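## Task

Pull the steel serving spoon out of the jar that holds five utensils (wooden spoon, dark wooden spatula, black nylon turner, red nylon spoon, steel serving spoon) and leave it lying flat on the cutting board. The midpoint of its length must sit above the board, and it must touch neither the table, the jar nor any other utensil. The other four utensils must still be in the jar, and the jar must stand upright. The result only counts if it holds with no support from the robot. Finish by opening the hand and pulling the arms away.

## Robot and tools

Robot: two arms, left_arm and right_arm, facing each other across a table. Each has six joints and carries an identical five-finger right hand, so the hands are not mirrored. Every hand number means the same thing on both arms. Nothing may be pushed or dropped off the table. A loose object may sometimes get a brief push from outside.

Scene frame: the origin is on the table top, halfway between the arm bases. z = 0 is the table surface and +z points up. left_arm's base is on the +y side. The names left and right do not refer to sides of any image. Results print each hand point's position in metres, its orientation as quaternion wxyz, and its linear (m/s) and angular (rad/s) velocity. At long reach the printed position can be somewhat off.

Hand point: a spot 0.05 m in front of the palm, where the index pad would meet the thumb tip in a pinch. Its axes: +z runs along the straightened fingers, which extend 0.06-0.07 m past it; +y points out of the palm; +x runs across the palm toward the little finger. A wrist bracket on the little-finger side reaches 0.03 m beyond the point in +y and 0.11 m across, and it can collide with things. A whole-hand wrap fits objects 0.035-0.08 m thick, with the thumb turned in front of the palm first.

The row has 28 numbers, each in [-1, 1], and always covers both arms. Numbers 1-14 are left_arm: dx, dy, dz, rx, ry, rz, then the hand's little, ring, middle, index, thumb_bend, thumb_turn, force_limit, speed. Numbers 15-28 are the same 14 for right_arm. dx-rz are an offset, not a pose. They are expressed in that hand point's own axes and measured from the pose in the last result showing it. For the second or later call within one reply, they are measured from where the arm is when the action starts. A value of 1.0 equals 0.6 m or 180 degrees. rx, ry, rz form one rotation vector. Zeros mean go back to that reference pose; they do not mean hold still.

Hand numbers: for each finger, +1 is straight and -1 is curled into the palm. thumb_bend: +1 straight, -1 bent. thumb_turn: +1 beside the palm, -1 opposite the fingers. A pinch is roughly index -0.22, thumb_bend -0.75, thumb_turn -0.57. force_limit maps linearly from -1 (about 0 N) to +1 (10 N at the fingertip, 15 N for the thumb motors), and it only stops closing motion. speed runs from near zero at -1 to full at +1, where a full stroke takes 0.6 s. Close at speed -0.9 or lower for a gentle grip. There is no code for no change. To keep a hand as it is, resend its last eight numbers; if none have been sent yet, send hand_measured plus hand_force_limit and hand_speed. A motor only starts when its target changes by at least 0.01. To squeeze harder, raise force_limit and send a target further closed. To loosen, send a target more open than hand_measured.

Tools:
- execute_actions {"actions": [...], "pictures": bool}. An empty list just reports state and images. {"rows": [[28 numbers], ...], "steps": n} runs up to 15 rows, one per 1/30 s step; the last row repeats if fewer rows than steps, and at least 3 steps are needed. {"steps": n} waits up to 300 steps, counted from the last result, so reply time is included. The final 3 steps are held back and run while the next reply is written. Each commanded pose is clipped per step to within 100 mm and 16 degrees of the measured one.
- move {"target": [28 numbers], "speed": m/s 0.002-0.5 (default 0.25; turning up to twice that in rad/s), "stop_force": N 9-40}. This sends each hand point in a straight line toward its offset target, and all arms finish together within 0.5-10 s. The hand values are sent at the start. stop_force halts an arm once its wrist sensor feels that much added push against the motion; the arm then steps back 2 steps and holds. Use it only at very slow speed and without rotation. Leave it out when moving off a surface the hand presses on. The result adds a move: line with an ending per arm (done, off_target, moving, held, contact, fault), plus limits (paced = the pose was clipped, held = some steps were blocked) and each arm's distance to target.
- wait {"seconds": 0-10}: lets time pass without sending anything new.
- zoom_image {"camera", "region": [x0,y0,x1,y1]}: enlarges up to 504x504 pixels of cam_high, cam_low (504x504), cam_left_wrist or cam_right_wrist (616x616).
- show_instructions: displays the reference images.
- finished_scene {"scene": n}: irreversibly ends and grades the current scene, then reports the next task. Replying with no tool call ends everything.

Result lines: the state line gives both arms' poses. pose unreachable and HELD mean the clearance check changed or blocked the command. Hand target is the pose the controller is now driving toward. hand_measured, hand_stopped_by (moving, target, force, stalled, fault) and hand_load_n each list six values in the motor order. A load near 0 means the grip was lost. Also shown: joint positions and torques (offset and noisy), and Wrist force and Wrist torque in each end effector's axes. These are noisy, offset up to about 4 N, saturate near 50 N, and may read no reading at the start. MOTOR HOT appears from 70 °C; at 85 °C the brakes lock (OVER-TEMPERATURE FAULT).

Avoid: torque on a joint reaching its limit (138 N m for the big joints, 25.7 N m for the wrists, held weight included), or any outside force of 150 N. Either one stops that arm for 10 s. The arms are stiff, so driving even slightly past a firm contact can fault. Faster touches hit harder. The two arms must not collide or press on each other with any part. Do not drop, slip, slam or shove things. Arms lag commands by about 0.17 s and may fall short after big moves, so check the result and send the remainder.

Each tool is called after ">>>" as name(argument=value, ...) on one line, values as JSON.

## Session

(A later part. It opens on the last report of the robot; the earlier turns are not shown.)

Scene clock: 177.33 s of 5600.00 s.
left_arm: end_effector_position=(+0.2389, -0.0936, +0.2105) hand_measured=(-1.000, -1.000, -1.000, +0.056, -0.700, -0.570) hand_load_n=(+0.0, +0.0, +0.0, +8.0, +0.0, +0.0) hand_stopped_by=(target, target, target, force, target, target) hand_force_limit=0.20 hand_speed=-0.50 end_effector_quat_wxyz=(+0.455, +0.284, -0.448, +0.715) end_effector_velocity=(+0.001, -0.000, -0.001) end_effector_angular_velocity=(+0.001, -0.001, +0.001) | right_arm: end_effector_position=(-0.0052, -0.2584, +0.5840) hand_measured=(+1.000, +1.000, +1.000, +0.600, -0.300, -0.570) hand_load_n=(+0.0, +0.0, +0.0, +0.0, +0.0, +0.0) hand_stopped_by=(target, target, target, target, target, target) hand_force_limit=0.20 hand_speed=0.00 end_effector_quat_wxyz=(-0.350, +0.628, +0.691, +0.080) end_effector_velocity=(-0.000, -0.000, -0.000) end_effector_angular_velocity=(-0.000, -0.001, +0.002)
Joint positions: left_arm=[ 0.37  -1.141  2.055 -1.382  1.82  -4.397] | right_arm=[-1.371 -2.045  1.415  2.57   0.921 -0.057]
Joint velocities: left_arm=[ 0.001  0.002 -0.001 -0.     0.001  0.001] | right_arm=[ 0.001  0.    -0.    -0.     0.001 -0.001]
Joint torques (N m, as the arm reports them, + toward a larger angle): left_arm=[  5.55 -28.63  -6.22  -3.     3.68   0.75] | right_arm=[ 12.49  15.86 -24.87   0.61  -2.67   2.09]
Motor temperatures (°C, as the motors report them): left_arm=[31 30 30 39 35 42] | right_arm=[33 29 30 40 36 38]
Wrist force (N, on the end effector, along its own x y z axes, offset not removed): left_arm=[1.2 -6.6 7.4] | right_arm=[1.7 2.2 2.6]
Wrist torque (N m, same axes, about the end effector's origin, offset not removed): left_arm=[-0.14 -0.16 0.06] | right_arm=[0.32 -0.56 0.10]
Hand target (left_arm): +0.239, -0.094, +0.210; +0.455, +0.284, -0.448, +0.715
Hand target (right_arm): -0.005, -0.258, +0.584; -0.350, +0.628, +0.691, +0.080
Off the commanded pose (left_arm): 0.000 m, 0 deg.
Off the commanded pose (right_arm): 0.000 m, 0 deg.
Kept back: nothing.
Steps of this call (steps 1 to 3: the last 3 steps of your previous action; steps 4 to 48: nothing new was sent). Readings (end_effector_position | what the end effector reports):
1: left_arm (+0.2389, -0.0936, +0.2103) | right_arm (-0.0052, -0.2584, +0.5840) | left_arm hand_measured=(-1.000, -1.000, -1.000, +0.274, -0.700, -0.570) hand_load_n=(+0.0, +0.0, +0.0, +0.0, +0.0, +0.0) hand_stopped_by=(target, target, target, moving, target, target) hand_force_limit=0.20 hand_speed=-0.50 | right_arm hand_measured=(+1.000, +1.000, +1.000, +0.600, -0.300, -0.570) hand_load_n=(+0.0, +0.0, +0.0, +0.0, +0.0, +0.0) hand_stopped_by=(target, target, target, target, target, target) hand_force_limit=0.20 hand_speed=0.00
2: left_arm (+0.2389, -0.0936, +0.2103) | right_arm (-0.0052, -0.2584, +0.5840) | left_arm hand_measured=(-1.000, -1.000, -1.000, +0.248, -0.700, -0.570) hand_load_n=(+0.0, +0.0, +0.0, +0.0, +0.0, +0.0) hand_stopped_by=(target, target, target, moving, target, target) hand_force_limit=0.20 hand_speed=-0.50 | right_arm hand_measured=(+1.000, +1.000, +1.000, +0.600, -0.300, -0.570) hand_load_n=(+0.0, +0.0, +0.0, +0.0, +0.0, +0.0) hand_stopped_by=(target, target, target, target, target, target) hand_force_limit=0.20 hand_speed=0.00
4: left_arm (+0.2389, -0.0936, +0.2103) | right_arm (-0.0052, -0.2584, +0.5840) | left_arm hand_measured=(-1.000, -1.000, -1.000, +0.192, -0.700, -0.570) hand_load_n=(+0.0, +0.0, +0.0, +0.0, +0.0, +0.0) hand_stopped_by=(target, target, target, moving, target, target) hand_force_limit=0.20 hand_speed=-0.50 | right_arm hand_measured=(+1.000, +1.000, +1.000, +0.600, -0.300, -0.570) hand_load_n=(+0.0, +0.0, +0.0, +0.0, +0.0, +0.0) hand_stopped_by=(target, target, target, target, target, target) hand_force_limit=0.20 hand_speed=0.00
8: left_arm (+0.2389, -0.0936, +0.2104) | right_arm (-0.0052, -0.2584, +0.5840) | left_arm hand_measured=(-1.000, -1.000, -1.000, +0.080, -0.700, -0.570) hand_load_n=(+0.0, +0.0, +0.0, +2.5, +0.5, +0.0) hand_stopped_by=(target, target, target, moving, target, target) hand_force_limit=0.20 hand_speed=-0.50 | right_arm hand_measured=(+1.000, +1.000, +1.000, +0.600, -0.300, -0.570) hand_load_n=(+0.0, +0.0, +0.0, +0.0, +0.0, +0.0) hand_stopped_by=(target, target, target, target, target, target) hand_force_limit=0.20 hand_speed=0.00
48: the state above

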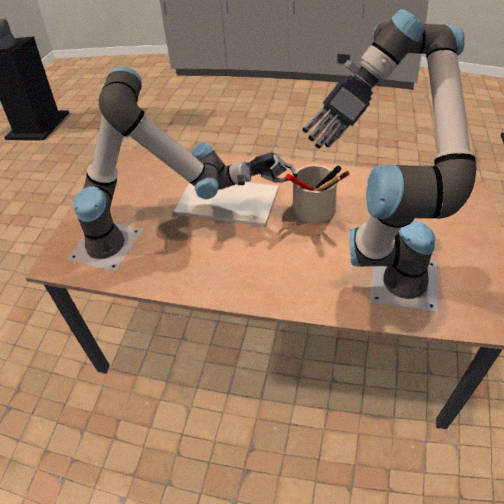

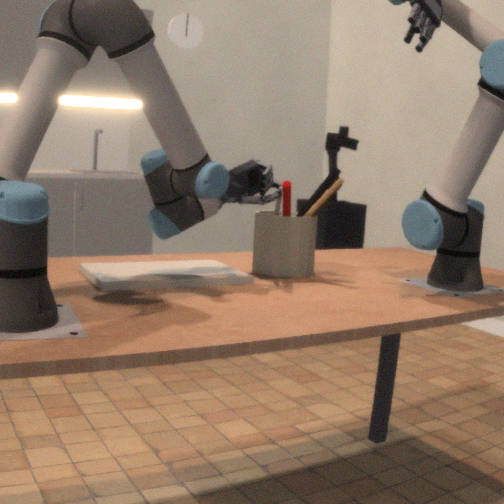

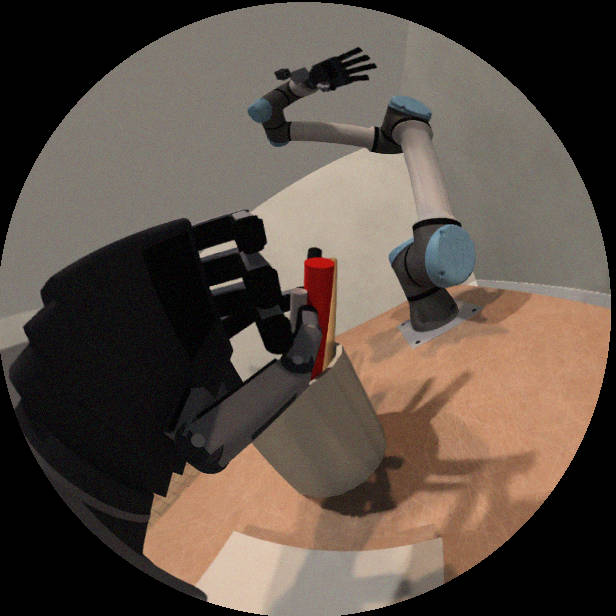

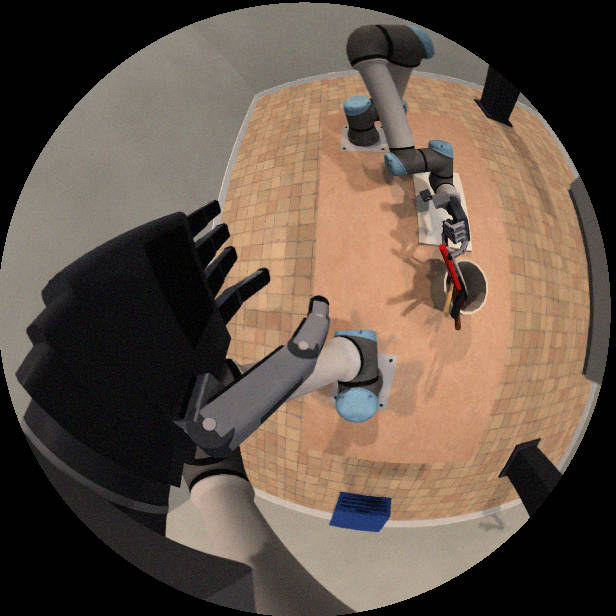

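>>> move(target=[0,0,0.015,0,0,0,-1,-1,-1,-0.6,-0.9,-0.57,0.8,-0.7,0,0,0,0,0,0,1,1,1,0.6,-0.3,-0.57,0.2,0], speed=0.008)

>>> move(target=[0.06,0,0,0,0,0,-1,-1,-1,-0.6,-0.9,-0.57,0.8,-0.7,0,0,0,0,0,0,1,1,1,0.6,-0.3,-0.57,0.2,0], speed=0.02)

>>> zoom_image(camera="cam_low", region=[200,100,360,240])

Scene clock: 178.90 s of 5600.00 s.
left_arm: end_effector_position=(+0.2389, -0.1014, +0.2143) hand_measured=(-1.000, -1.000, -1.000, +0.042, -0.900, -0.570) hand_load_n=(+0.0, +0.0, +0.0, +0.0, +0.5, +0.0) hand_stopped_by=(target, target, target, force, target, target) hand_force_limit=0.80 hand_speed=-0.70 end_effector_quat_wxyz=(+0.455, +0.284, -0.448, +0.715) end_effector_velocity=(-0.000, -0.002, +0.000) end_effector_angular_velocity=(+0.001, -0.001, +0.001) | right_arm: end_effector_position=(-0.0052, -0.2584, +0.5840) hand_measured=(+1.000, +1.000, +1.000, +0.600, -0.300, -0.570) hand_load_n=(+0.0, +0.0, +0.0, +0.0, +0.0, +0.0) hand_stopped_by=(target, target, target, target, target, target) hand_force_limit=0.20 hand_speed=0.00 end_effector_quat_wxyz=(-0.350, +0.628, +0.691, +0.080) end_effector_velocity=(+0.000, +0.000, +0.000) end_effector_angular_velocity=(+0.000, +0.001, -0.000)
Joint positions: left_arm=[ 0.366 -1.138  2.033 -1.363  1.816 -4.395] | right_arm=[-1.371 -2.045  1.415  2.57   0.921 -0.057]
Joint velocities: left_arm=[-0.002  0.002 -0.006  0.005 -0.001  0.002] | right_arm=[ 0.     0.001 -0.     0.    -0.     0.001]
Joint torques (N m, as the arm reports them, + toward a larger angle): left_arm=[ -6.99 -24.93 -24.73   0.05  -2.19   2.09] | right_arm=[ 13.39  15.33 -24.25   0.43  -2.69   2.  ]
Motor temperatures (°C, as the motors report them): left_arm=[31 30 30 39 35 42] | right_arm=[33 29 30 40 36 38]
Wrist force (N, on the end effector, along its own x y z axes, offset not removed): left_arm=[0.3 -0.5 0.1] | right_arm=[2.4 2.0 2.7]
Wrist torque (N m, same axes, about the end effector's origin, offset not removed): left_arm=[-0.11 -0.34 0.10] | right_arm=[0.31 -0.71 0.16]
Hand target (left_arm): +0.239, -0.102, +0.214; +0.455, +0.284, -0.448, +0.715
Hand target (right_arm): -0.005, -0.258, +0.584; -0.350, +0.628, +0.691, +0.080
Off the commanded pose (left_arm): 0.000 m, 0 deg.
Off the commanded pose (right_arm): 0.000 m, 0 deg.
Kept back: nothing.
move: done

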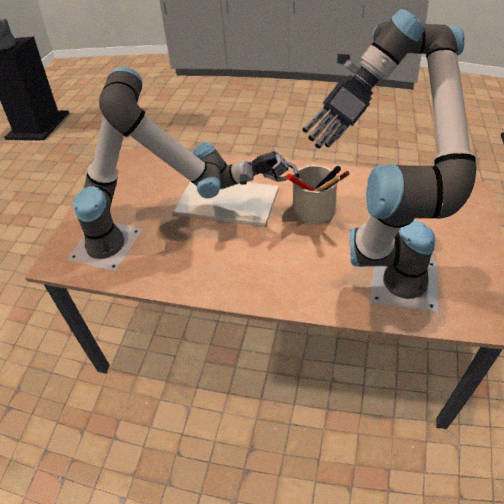

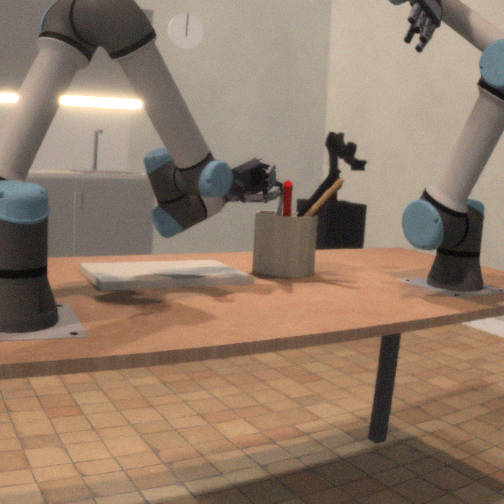

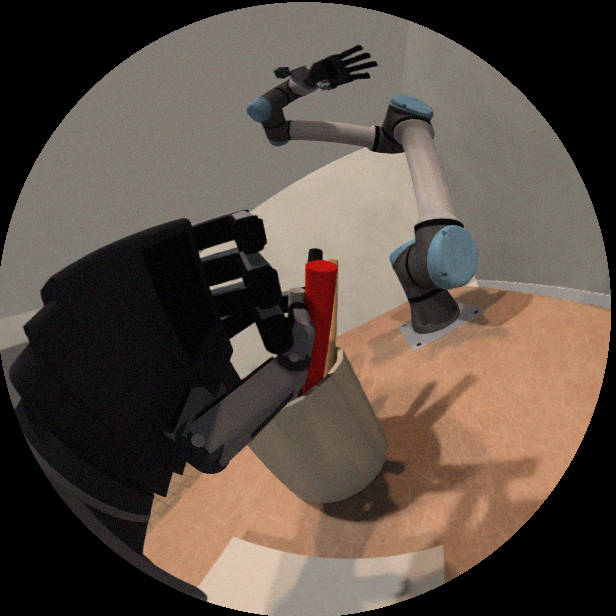

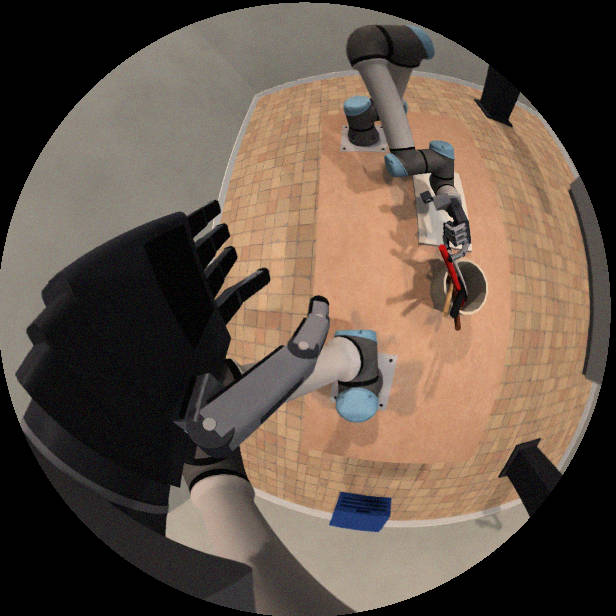

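Scene clock: 181.03 s of 5600.00 s.
left_arm: end_effector_position=(+0.2238, -0.0873, +0.2433) hand_measured=(-1.000, -1.000, -1.000, +0.042, -0.900, -0.570) hand_load_n=(+0.0, +0.0, +0.0, +0.0, +0.0, +0.0) hand_stopped_by=(target, target, target, force, target, target) hand_force_limit=0.80 hand_speed=-0.70 end_effector_quat_wxyz=(+0.455, +0.284, -0.448, +0.715) end_effector_velocity=(-0.001, +0.001, +0.002) end_effector_angular_velocity=(+0.002, +0.000, +0.001) | right_arm: end_effector_position=(-0.0052, -0.2584, +0.5840) hand_measured=(+1.000, +1.000, +1.000, +0.600, -0.300, -0.570) hand_load_n=(+0.0, +0.0, +0.0, +0.0, +0.0, +0.0) hand_stopped_by=(target, target, target, target, target, target) hand_force_limit=0.20 hand_speed=0.00 end_effector_quat_wxyz=(-0.350, +0.628, +0.691, +0.080) end_effector_velocity=(+0.000, -0.000, -0.000) end_effector_angular_velocity=(-0.000, -0.000, +0.001)
Joint positions: left_arm=[ 0.342 -1.232  2.072 -1.305  1.794 -4.384] | right_arm=[-1.371 -2.045  1.415  2.57   0.921 -0.057]
Joint velocities: left_arm=[-0.001 -0.008  0.003  0.007 -0.002  0.001] | right_arm=[-0.001  0.001 -0.     0.     0.001 -0.001]
Joint torques (N m, as the arm reports them, + toward a larger angle): left_arm=[ -6.89 -45.17 -10.41  -0.1   -2.07   2.17] | right_arm=[ 13.07  14.05 -25.86   0.56  -2.52   2.11]
Motor temperatures (°C, as the motors report them): left_arm=[31 30 30 39 35 42] | right_arm=[33 29 30 40 36 38]
Wrist force (N, on the end effector, along its own x y z axes, offset not removed): left_arm=[0.3 -2.1 1.9] | right_arm=[0.1 4.0 3.2]
Wrist torque (N m, same axes, about the end effector's origin, offset not removed): left_arm=[-0.41 -0.33 0.03] | right_arm=[0.47 -0.25 0.01]
Hand target (left_arm): +0.224, -0.087, +0.244; +0.455, +0.284, -0.448, +0.715
Hand target (right_arm): -0.005, -0.258, +0.584; -0.350, +0.628, +0.691, +0.080
Off the commanded pose (left_arm): 0.000 m, 0 deg.
Off the commanded pose (right_arm): 0.000 m, 0 deg.
Kept back: nothing.
move: done

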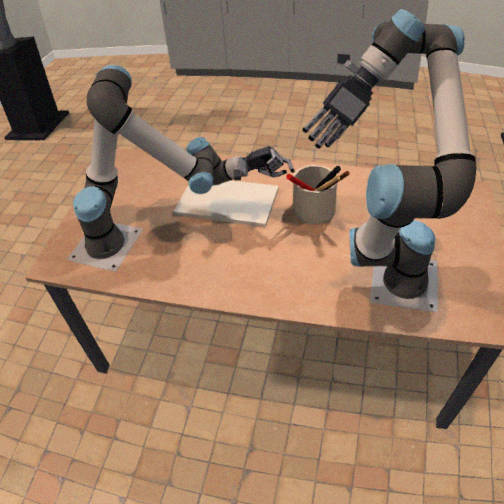

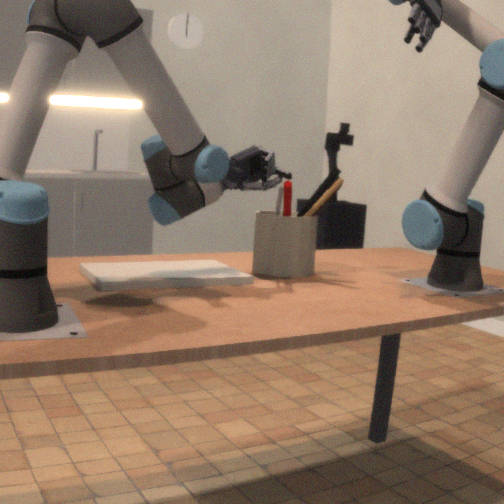

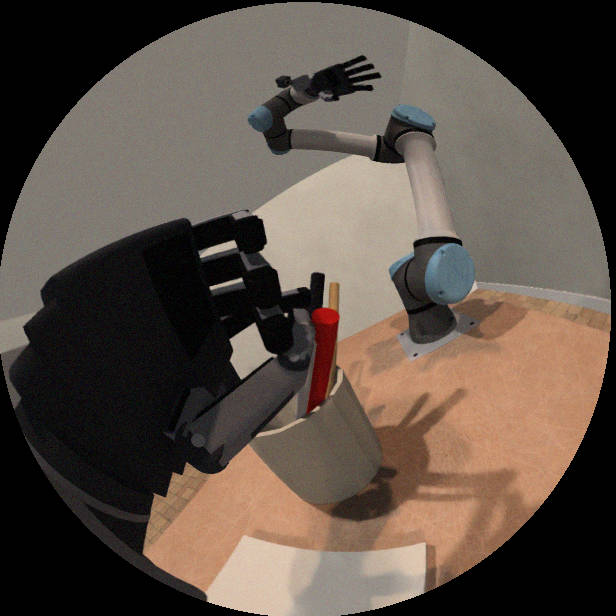

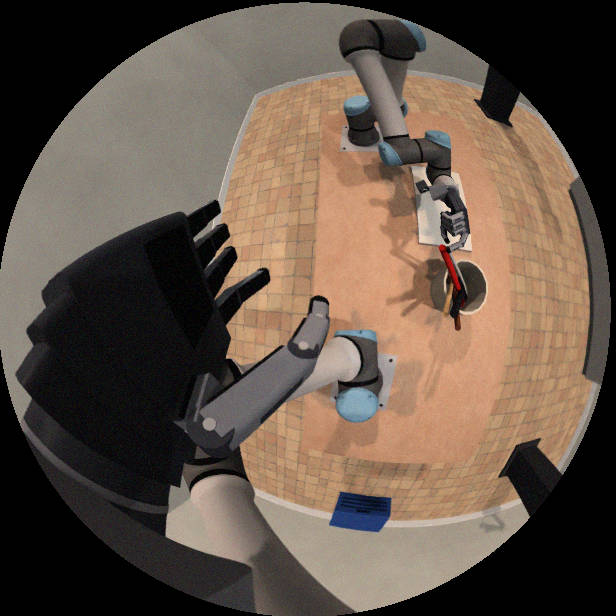

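Region (200, 100, 360, 240) of cam_low's 504x504 image, scaled by 3.150, with more detail than that image has; it fills the top 441 rows of this view, and the rest is white.

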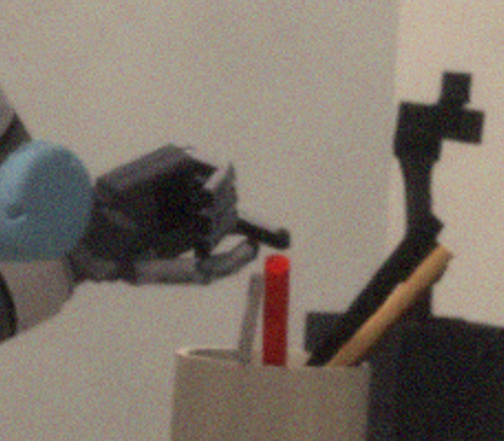

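>>> move(target=[0,0,0,0,0,0,-1,-1,-1,0.5,-0.7,-0.57,0.8,0,0,0,0,0,0,0,1,1,1,0.6,-0.3,-0.57,0.2,0], speed=0.02)

>>> move(target=[-0.07,0,0,0,0,0,-1,-1,-1,0.5,-0.7,-0.57,0.8,0,0,0,0,0,0,0,1,1,1,0.6,-0.3,-0.57,0.2,0], speed=0.015, stop_force=12)

>>> zoom_image(camera="cam_left_wrist", region=[200,220,460,460])

>>> zoom_image(camera="cam_low", region=[200,100,360,240])

Scene clock: 181.97 s of 5600.00 s.
left_arm: end_effector_position=(+0.2238, -0.0872, +0.2433) hand_measured=(-1.000, -1.000, -1.000, +0.500, -0.700, -0.570) hand_load_n=(+0.0, +0.0, +0.0, +0.0, +0.0, +0.0) hand_stopped_by=(target, target, target, target, target, target) hand_force_limit=0.80 hand_speed=0.00 end_effector_quat_wxyz=(+0.455, +0.284, -0.448, +0.715) end_effector_velocity=(-0.001, -0.000, +0.001) end_effector_angular_velocity=(-0.003, -0.002, -0.001) | right_arm: end_effector_position=(-0.0052, -0.2584, +0.5840) hand_measured=(+1.000, +1.000, +1.000, +0.600, -0.300, -0.570) hand_load_n=(+0.0, +0.0, +0.0, +0.0, +0.0, +0.0) hand_stopped_by=(target, target, target, target, target, target) hand_force_limit=0.20 hand_speed=0.00 end_effector_quat_wxyz=(-0.350, +0.628, +0.691, +0.080) end_effector_velocity=(+0.000, -0.000, +0.000) end_effector_angular_velocity=(-0.000, -0.001, -0.001)
Joint positions: left_arm=[ 0.342 -1.232  2.072 -1.305  1.794 -4.384] | right_arm=[-1.371 -2.045  1.415  2.57   0.921 -0.057]
Joint velocities: left_arm=[-0.001 -0.001 -0.    -0.002  0.001  0.001] | right_arm=[-0.001 -0.    -0.     0.     0.001 -0.   ]
Joint torques (N m, as the arm reports them, + toward a larger angle): left_arm=[  7.45 -21.76 -25.11  -4.67   2.31  -1.1 ] | right_arm=[ 12.66  15.04 -25.34   0.72  -2.6    1.95]
Motor temperatures (°C, as the motors report them): left_arm=[31 30 30 39 35 42] | right_arm=[33 29 30 40 36 38]
Wrist force (N, on the end effector, along its own x y z axes, offset not removed): left_arm=[0.5 -1.9 0.3] | right_arm=[0.7 3.0 1.8]
Wrist torque (N m, same axes, about the end effector's origin, offset not removed): left_arm=[-0.27 -0.31 0.08] | right_arm=[0.54 -0.36 0.12]
Hand target (left_arm): +0.224, -0.087, +0.243; +0.455, +0.284, -0.448, +0.715
Hand target (right_arm): -0.005, -0.258, +0.584; -0.350, +0.628, +0.691, +0.080
Off the commanded pose (left_arm): 0.000 m, 0 deg.
Off the commanded pose (right_arm): 0.000 m, 0 deg.
Kept back: nothing.
move: done

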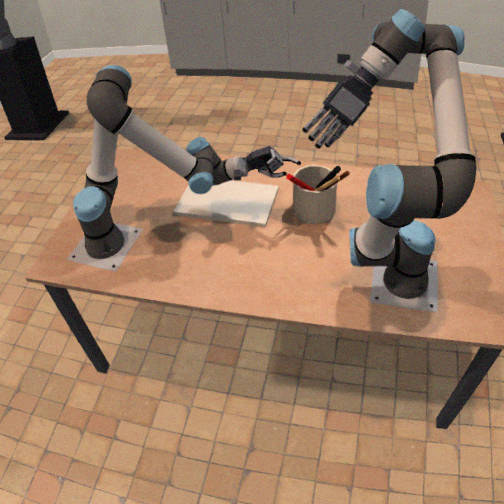

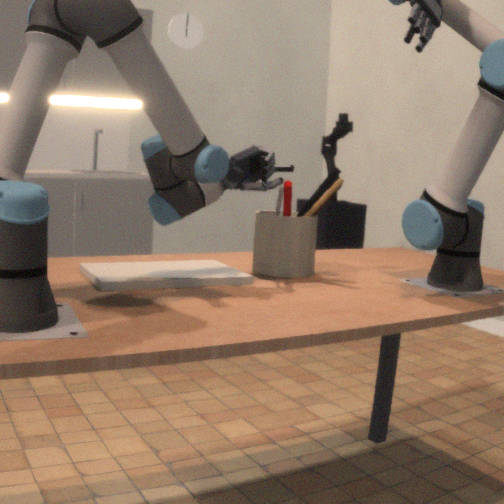

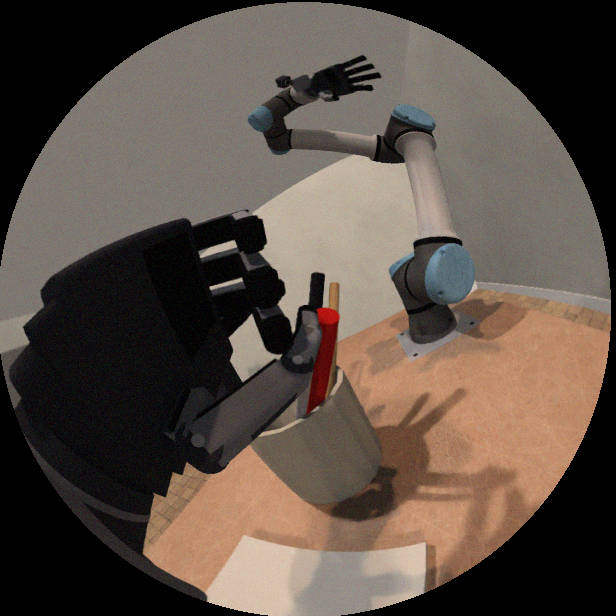

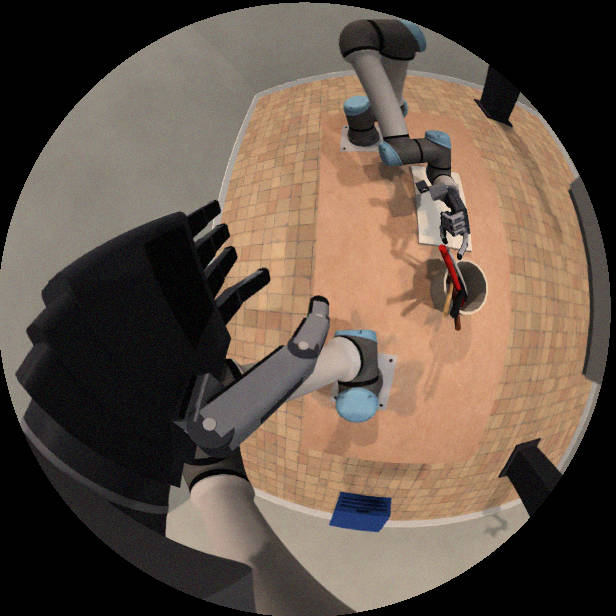

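Scene clock: 183.50 s of 5600.00 s.
left_arm: end_effector_position=(+0.2309, -0.0939, +0.2297) hand_measured=(-1.000, -1.000, -1.000, +0.500, -0.700, -0.572) hand_load_n=(+0.0, +0.0, +0.0, +0.0, -1.0, -11.5) hand_stopped_by=(target, target, target, target, target, target) hand_force_limit=0.80 hand_speed=0.00 end_effector_quat_wxyz=(+0.455, +0.284, -0.448, +0.715) end_effector_velocity=(-0.002, +0.003, +0.002) end_effector_angular_velocity=(+0.006, +0.003, +0.003) | right_arm: end_effector_position=(-0.0052, -0.2584, +0.5840) hand_measured=(+1.000, +1.000, +1.000, +0.600, -0.300, -0.570) hand_load_n=(+0.0, +0.0, +0.0, +0.0, +0.0, +0.0) hand_stopped_by=(target, target, target, target, target, target) hand_force_limit=0.20 hand_speed=0.00 end_effector_quat_wxyz=(-0.350, +0.628, +0.691, +0.080) end_effector_velocity=(-0.000, -0.000, -0.000) end_effector_angular_velocity=(+0.000, -0.000, +0.001)
Joint positions: left_arm=[ 0.353 -1.187  2.055 -1.334  1.805 -4.39 ] | right_arm=[-1.371 -2.045  1.415  2.57   0.921 -0.057]
Joint velocities: left_arm=[-0.004 -0.014  0.007  0.014 -0.007  0.002] | right_arm=[ 0.     0.     0.    -0.     0.    -0.001]
Joint torques (N m, as the arm reports them, + toward a larger angle): left_arm=[ -2.28 -36.09  -6.58   2.54  -4.51   3.15] | right_arm=[ 13.71  15.61 -24.59   0.44  -2.61   1.84]
Motor temperatures (°C, as the motors report them): left_arm=[31 30 30 39 35 42] | right_arm=[33 29 30 40 36 38]
Wrist force (N, on the end effector, along its own x y z axes, offset not removed): left_arm=[15.1 1.6 1.3] | right_arm=[1.3 2.0 2.5]
Wrist torque (N m, same axes, about the end effector's origin, offset not removed): left_arm=[-0.24 -0.38 0.03] | right_arm=[0.29 -0.49 0.14]
Hand target (left_arm): +0.231, -0.094, +0.230; +0.455, +0.284, -0.448, +0.715
Hand target (right_arm): -0.005, -0.258, +0.584; -0.350, +0.628, +0.691, +0.080
Off the commanded pose (left_arm): 0.025 m, 0 deg.
Off the commanded pose (right_arm): 0.000 m, 0 deg.
Kept back: nothing.
move: contact (left_arm)

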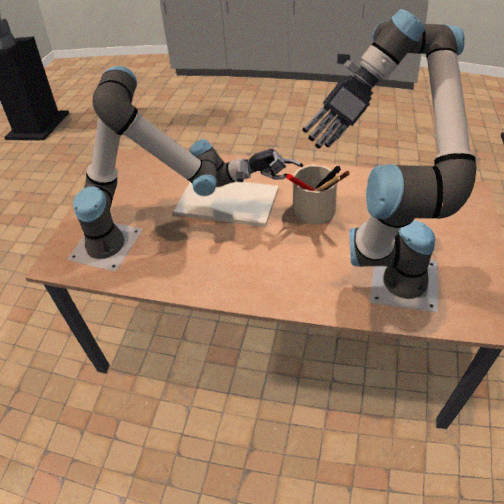

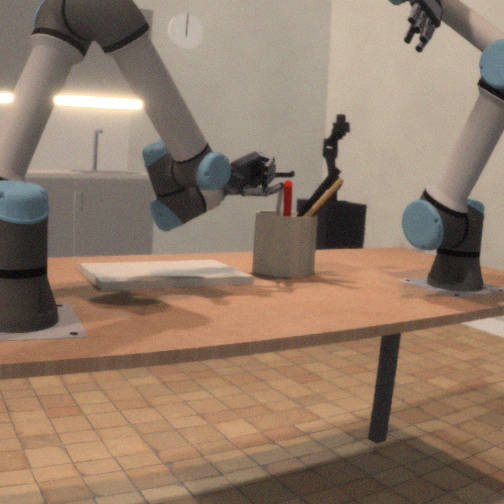

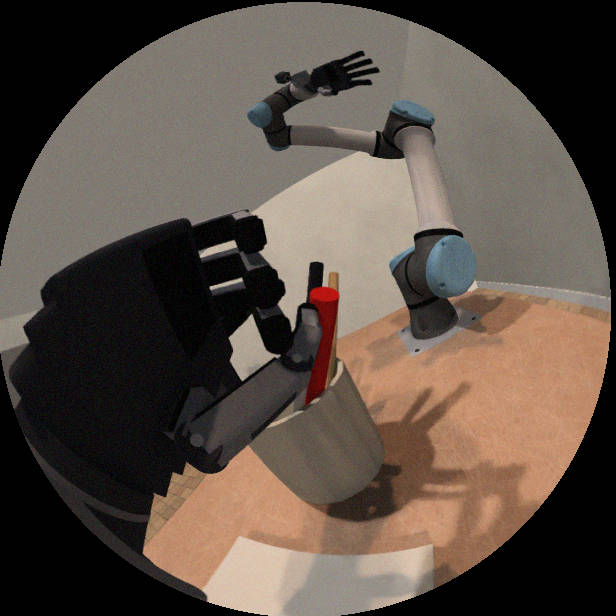

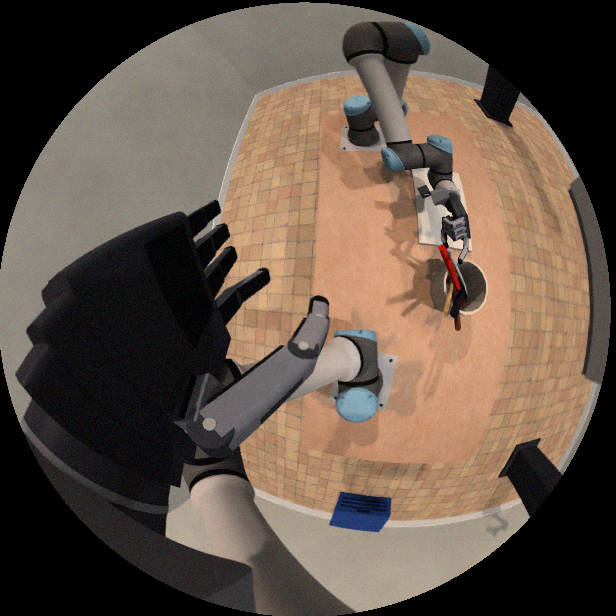

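Region (200, 220, 460, 460) of cam_left_wrist's 616x616 image, scaled by 1.938, with more detail than that image has; it fills the top 465 rows of this view, and the rest is white.

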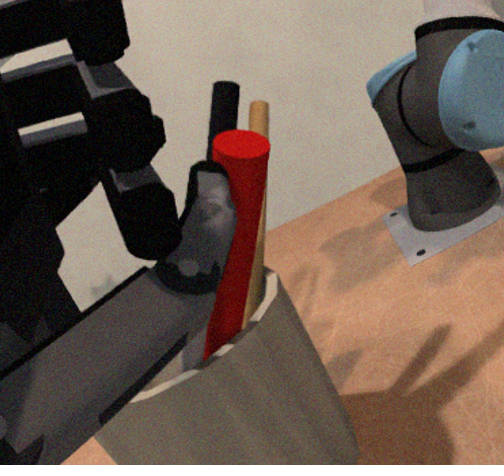

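Region (200, 100, 360, 240) of cam_low's 504x504 image, scaled by 3.150, with more detail than that image has; it fills the top 441 rows of this view, and the rest is white.

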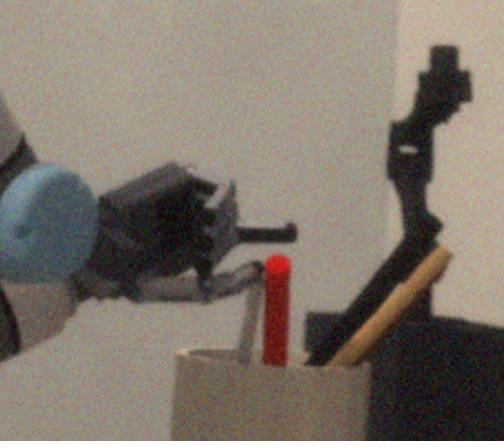

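>>> move(target=[0.012,0,-0.02,0,0,0,-1,-1,-1,0.5,-0.7,-0.57,0.2,0,0,0,0,0,0,0,1,1,1,0.6,-0.3,-0.57,0.2,0], speed=0.015)

>>> move(target=[-0.05,0,-0.012,0,0,0,-1,-1,-1,0.5,-0.7,-0.57,0.2,0,0,0,0,0,0,0,1,1,1,0.6,-0.3,-0.57,0.2,0], speed=0.015, stop_force=12)

>>> move(target=[0,0,0.03,0,0,0,-1,-1,-1,0.5,-0.7,-0.57,0.2,0,0,0,0,0,0,0,1,1,1,0.6,-0.3,-0.57,0.2,0], speed=0.01, stop_force=12)

>>> zoom_image(camera="cam_left_wrist", region=[200,220,460,460])

>>> zoom_image(camera="cam_low", region=[200,100,360,240])

Scene clock: 184.93 s of 5600.00 s.
left_arm: end_effector_position=(+0.2280, -0.0806, +0.2303) hand_measured=(-1.000, -1.000, -1.000, +0.500, -0.700, -0.570) hand_load_n=(+0.0, +0.0, +0.0, +0.0, +0.0, +0.0) hand_stopped_by=(target, target, target, target, target, target) hand_force_limit=0.20 hand_speed=0.00 end_effector_quat_wxyz=(+0.455, +0.284, -0.448, +0.715) end_effector_velocity=(-0.000, +0.003, -0.001) end_effector_angular_velocity=(+0.002, +0.002, +0.001) | right_arm: end_effector_position=(-0.0052, -0.2584, +0.5840) hand_measured=(+1.000, +1.000, +1.000, +0.600, -0.300, -0.570) hand_load_n=(+0.0, +0.0, +0.0, +0.0, +0.0, +0.0) hand_stopped_by=(target, target, target, target, target, target) hand_force_limit=0.20 hand_speed=0.00 end_effector_quat_wxyz=(-0.350, +0.628, +0.691, +0.080) end_effector_velocity=(-0.000, -0.000, -0.000) end_effector_angular_velocity=(-0.000, +0.000, -0.000)
Joint positions: left_arm=[ 0.355 -1.212  2.092 -1.347  1.806 -4.39 ] | right_arm=[-1.371 -2.045  1.415  2.57   0.921 -0.057]
Joint velocities: left_arm=[ 0.001 -0.003  0.008 -0.002 -0.    -0.001] | right_arm=[ 0.001 -0.001  0.     0.    -0.     0.001]
Joint torques (N m, as the arm reports them, + toward a larger angle): left_arm=[  7.47 -42.93 -10.38  -4.55   2.12  -2.22] | right_arm=[ 12.84  14.89 -24.21   0.44  -2.63   2.26]
Motor temperatures (°C, as the motors report them): left_arm=[31 30 30 39 35 42] | right_arm=[33 29 30 40 36 38]
Wrist force (N, on the end effector, along its own x y z axes, offset not removed): left_arm=[0.6 -1.1 0.1] | right_arm=[1.3 1.6 1.6]
Wrist torque (N m, same axes, about the end effector's origin, offset not removed): left_arm=[-0.09 -0.32 0.16] | right_arm=[0.35 -0.51 0.05]
Hand target (left_arm): +0.228, -0.080, +0.230; +0.455, +0.284, -0.448, +0.715
Hand target (right_arm): -0.005, -0.258, +0.584; -0.350, +0.628, +0.691, +0.080
Off the commanded pose (left_arm): 0.000 m, 0 deg.
Off the commanded pose (right_arm): 0.000 m, 0 deg.
Kept back: nothing.
move: done

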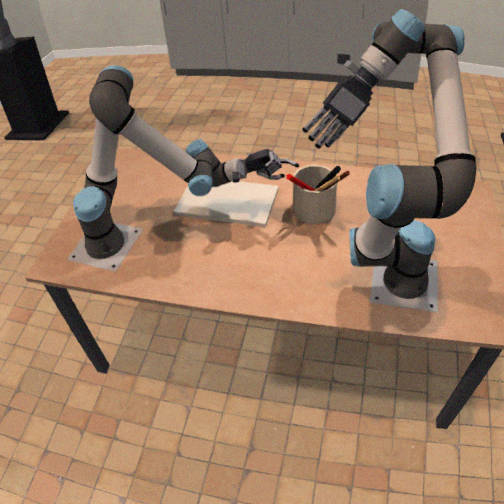

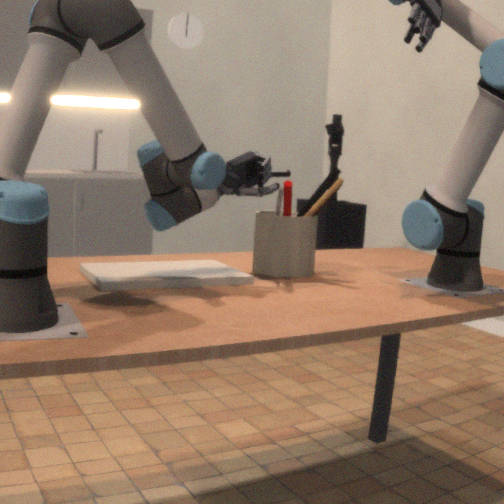

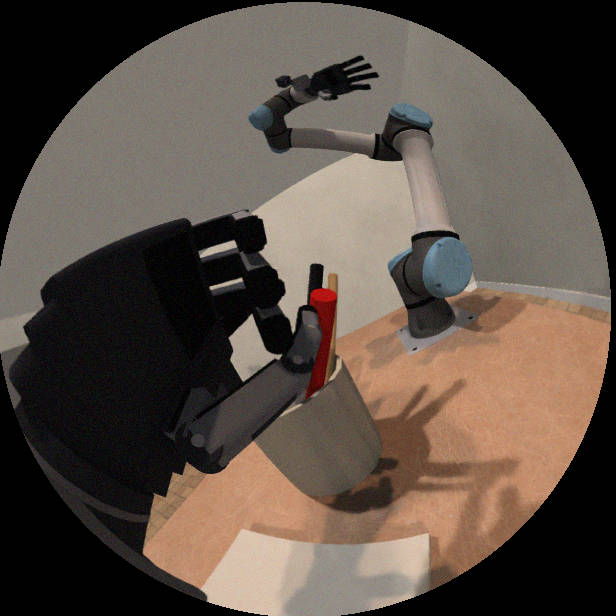

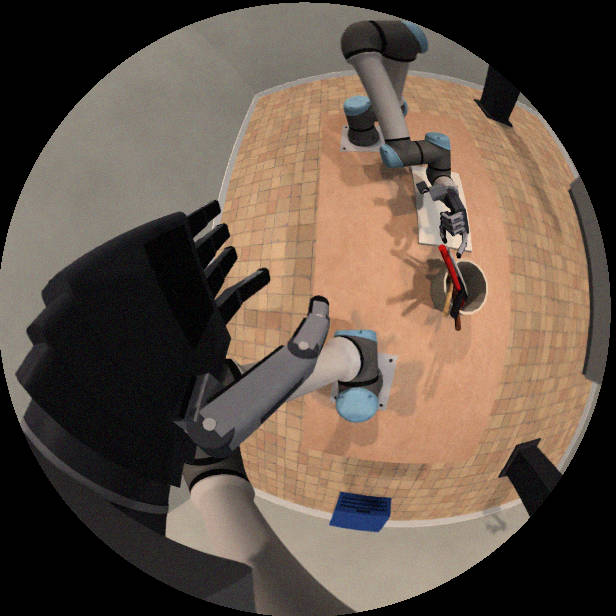

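Scene clock: 187.27 s of 5600.00 s.
left_arm: end_effector_position=(+0.2406, -0.0860, +0.2030) hand_measured=(-1.000, -1.000, -1.000, +0.500, -0.700, -0.570) hand_load_n=(+0.0, +0.0, +0.0, +0.0, +0.0, +0.0) hand_stopped_by=(target, target, target, target, target, target) hand_force_limit=0.20 hand_speed=0.00 end_effector_quat_wxyz=(+0.455, +0.284, -0.448, +0.715) end_effector_velocity=(+0.001, -0.001, -0.003) end_effector_angular_velocity=(+0.000, +0.000, -0.001) | right_arm: end_effector_position=(-0.0052, -0.2584, +0.5840) hand_measured=(+1.000, +1.000, +1.000, +0.600, -0.300, -0.570) hand_load_n=(+0.0, +0.0, +0.0, +0.0, +0.0, +0.0) hand_stopped_by=(target, target, target, target, target, target) hand_force_limit=0.20 hand_speed=0.00 end_effector_quat_wxyz=(-0.350, +0.628, +0.691, +0.080) end_effector_velocity=(+0.000, +0.001, +0.000) end_effector_angular_velocity=(+0.002, -0.000, +0.000)
Joint positions: left_arm=[ 0.378 -1.134  2.075 -1.41   1.827 -4.401] | right_arm=[-1.371 -2.045  1.415  2.57   0.921 -0.057]
Joint velocities: left_arm=[ 0.001  0.007 -0.002 -0.005  0.001 -0.001] | right_arm=[-0.     0.     0.    -0.    -0.002 -0.002]
Joint torques (N m, as the arm reports them, + toward a larger angle): left_arm=[  7.03 -23.68 -22.27  -4.93   2.14  -2.28] | right_arm=[ 14.07  16.49 -25.13   0.41  -2.53   2.03]
Motor temperatures (°C, as the motors report them): left_arm=[31 30 30 39 35 42] | right_arm=[33 29 30 40 36 38]
Wrist force (N, on the end effector, along its own x y z axes, offset not removed): left_arm=[0.1 -1.7 1.6] | right_arm=[0.8 2.1 3.6]
Wrist torque (N m, same axes, about the end effector's origin, offset not removed): left_arm=[-0.30 -0.25 0.09] | right_arm=[0.25 -0.37 0.08]
Hand target (left_arm): +0.241, -0.086, +0.203; +0.455, +0.284, -0.448, +0.715
Hand target (right_arm): -0.005, -0.258, +0.584; -0.350, +0.628, +0.691, +0.080
Off the commanded pose (left_arm): 0.000 m, 0 deg.
Off the commanded pose (right_arm): 0.000 m, 0 deg.
Kept back: nothing.
move: done

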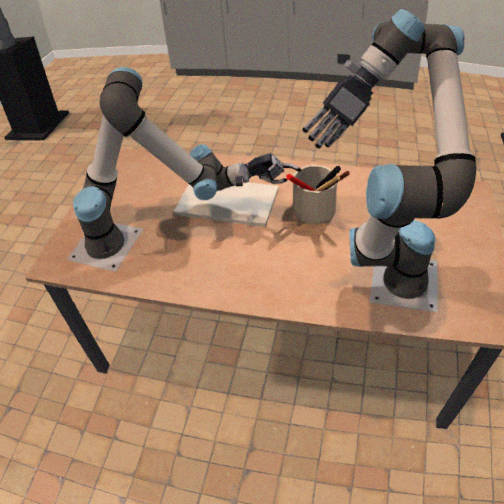

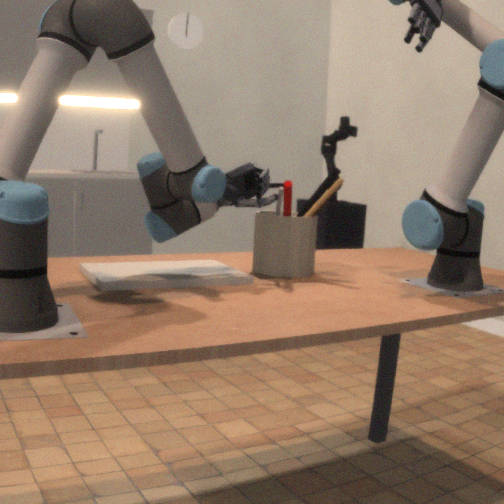

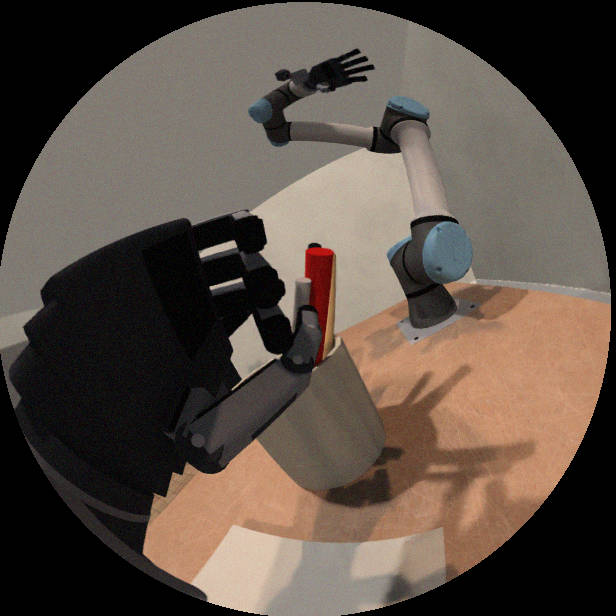

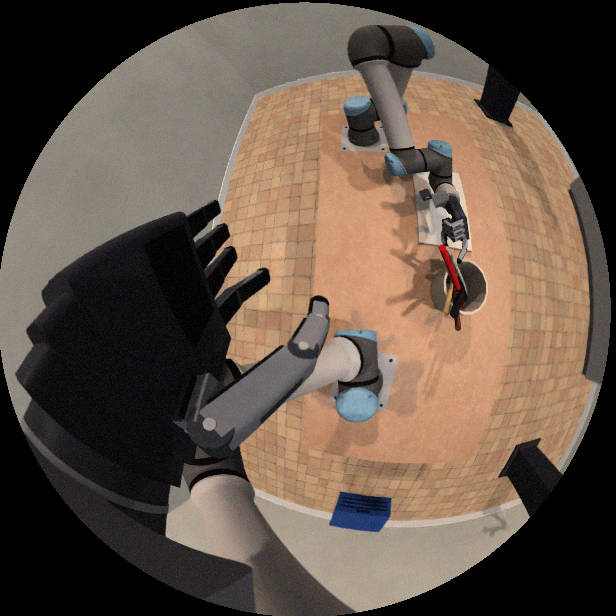

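Scene clock: 189.30 s of 5600.00 s.
left_arm: end_effector_position=(+0.2405, -0.1018, +0.2107) hand_measured=(-1.000, -1.000, -1.000, +0.500, -0.700, -0.570) hand_load_n=(+0.0, +0.0, +0.0, +0.0, +0.5, +0.0) hand_stopped_by=(target, target, target, target, target, target) hand_force_limit=0.20 hand_speed=0.00 end_effector_quat_wxyz=(+0.455, +0.284, -0.448, +0.715) end_effector_velocity=(-0.000, -0.003, +0.001) end_effector_angular_velocity=(+0.000, +0.001, -0.000) | right_arm: end_effector_position=(-0.0052, -0.2584, +0.5840) hand_measured=(+1.000, +1.000, +1.000, +0.600, -0.300, -0.570) hand_load_n=(+0.0, +0.0, +0.0, +0.0, +0.0, +0.0) hand_stopped_by=(target, target, target, target, target, target) hand_force_limit=0.20 hand_speed=0.00 end_effector_quat_wxyz=(-0.350, +0.628, +0.691, +0.080) end_effector_velocity=(+0.000, +0.000, +0.000) end_effector_angular_velocity=(+0.000, +0.000, -0.001)
Joint positions: left_arm=[ 0.369 -1.128  2.032 -1.372  1.819 -4.397] | right_arm=[-1.371 -2.045  1.415  2.57   0.921 -0.057]
Joint velocities: left_arm=[-0.002  0.001 -0.008  0.007 -0.002  0.   ] | right_arm=[-0.001 -0.     0.    -0.    -0.     0.   ]
Joint torques (N m, as the arm reports them, + toward a larger angle): left_arm=[ -7.4  -23.95 -24.38   0.07  -2.42   2.37] | right_arm=[ 12.97  15.13 -24.32   0.55  -2.69   2.03]
Motor temperatures (°C, as the motors report them): left_arm=[31 30 30 39 35 42] | right_arm=[33 29 30 40 36 38]
Wrist force (N, on the end effector, along its own x y z axes, offset not removed): left_arm=[0.5 -1.0 0.8] | right_arm=[0.0 2.5 3.5]
Wrist torque (N m, same axes, about the end effector's origin, offset not removed): left_arm=[-0.22 -0.31 0.12] | right_arm=[0.42 -0.27 0.00]
Hand target (left_arm): +0.241, -0.102, +0.211; +0.455, +0.284, -0.448, +0.715
Hand target (right_arm): -0.005, -0.258, +0.584; -0.350, +0.628, +0.691, +0.080
Off the commanded pose (left_arm): 0.000 m, 0 deg.
Off the commanded pose (right_arm): 0.000 m, 0 deg.
Kept back: nothing.
move: done

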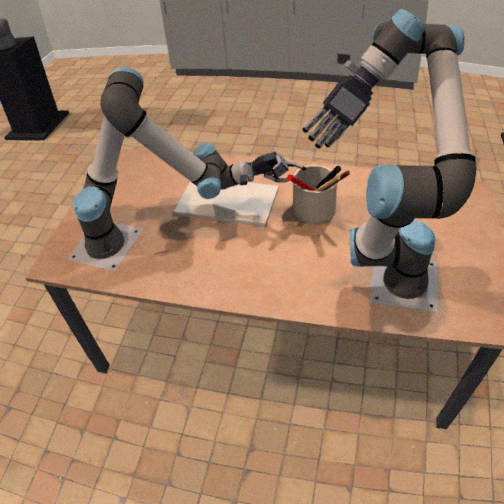

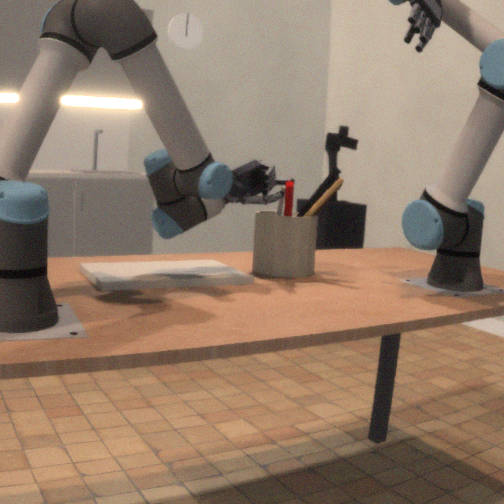

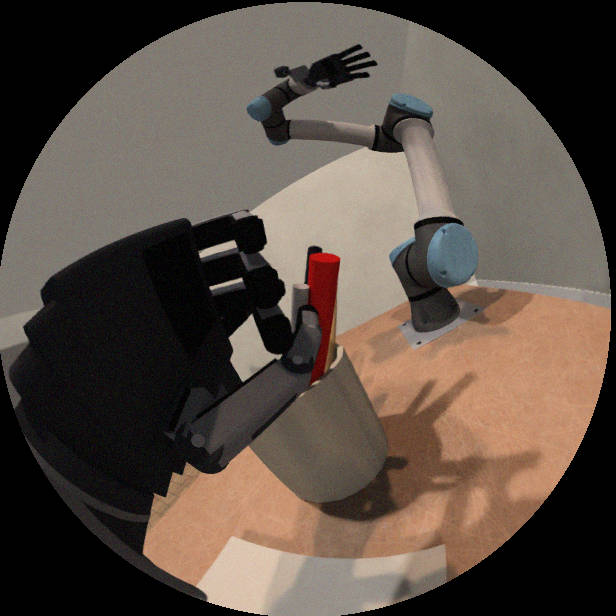

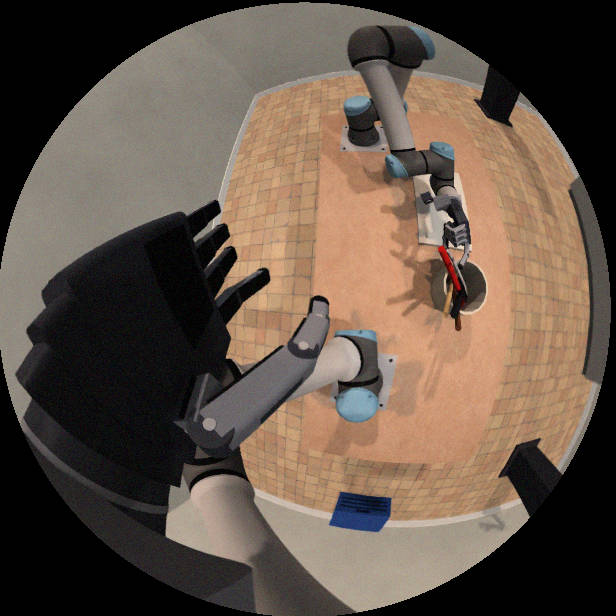

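Region (200, 220, 460, 460) of cam_left_wrist's 616x616 image, scaled by 1.938, with more detail than that image has; it fills the top 465 rows of this view, and the rest is white.

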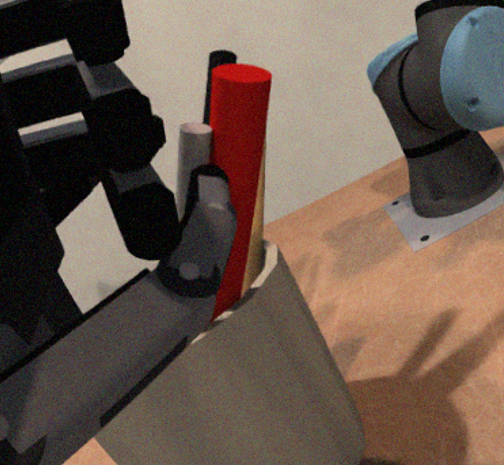

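Region (200, 100, 360, 240) of cam_low's 504x504 image, scaled by 3.150, with more detail than that image has; it fills the top 441 rows of this view, and the rest is white.

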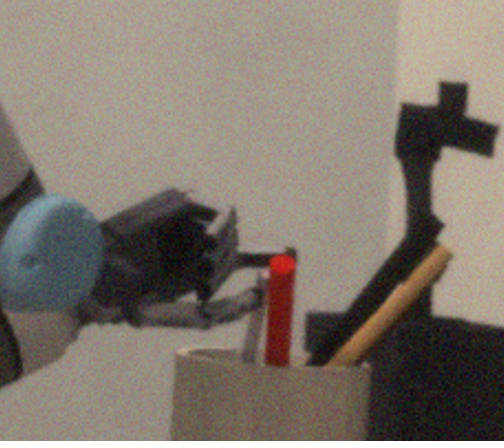

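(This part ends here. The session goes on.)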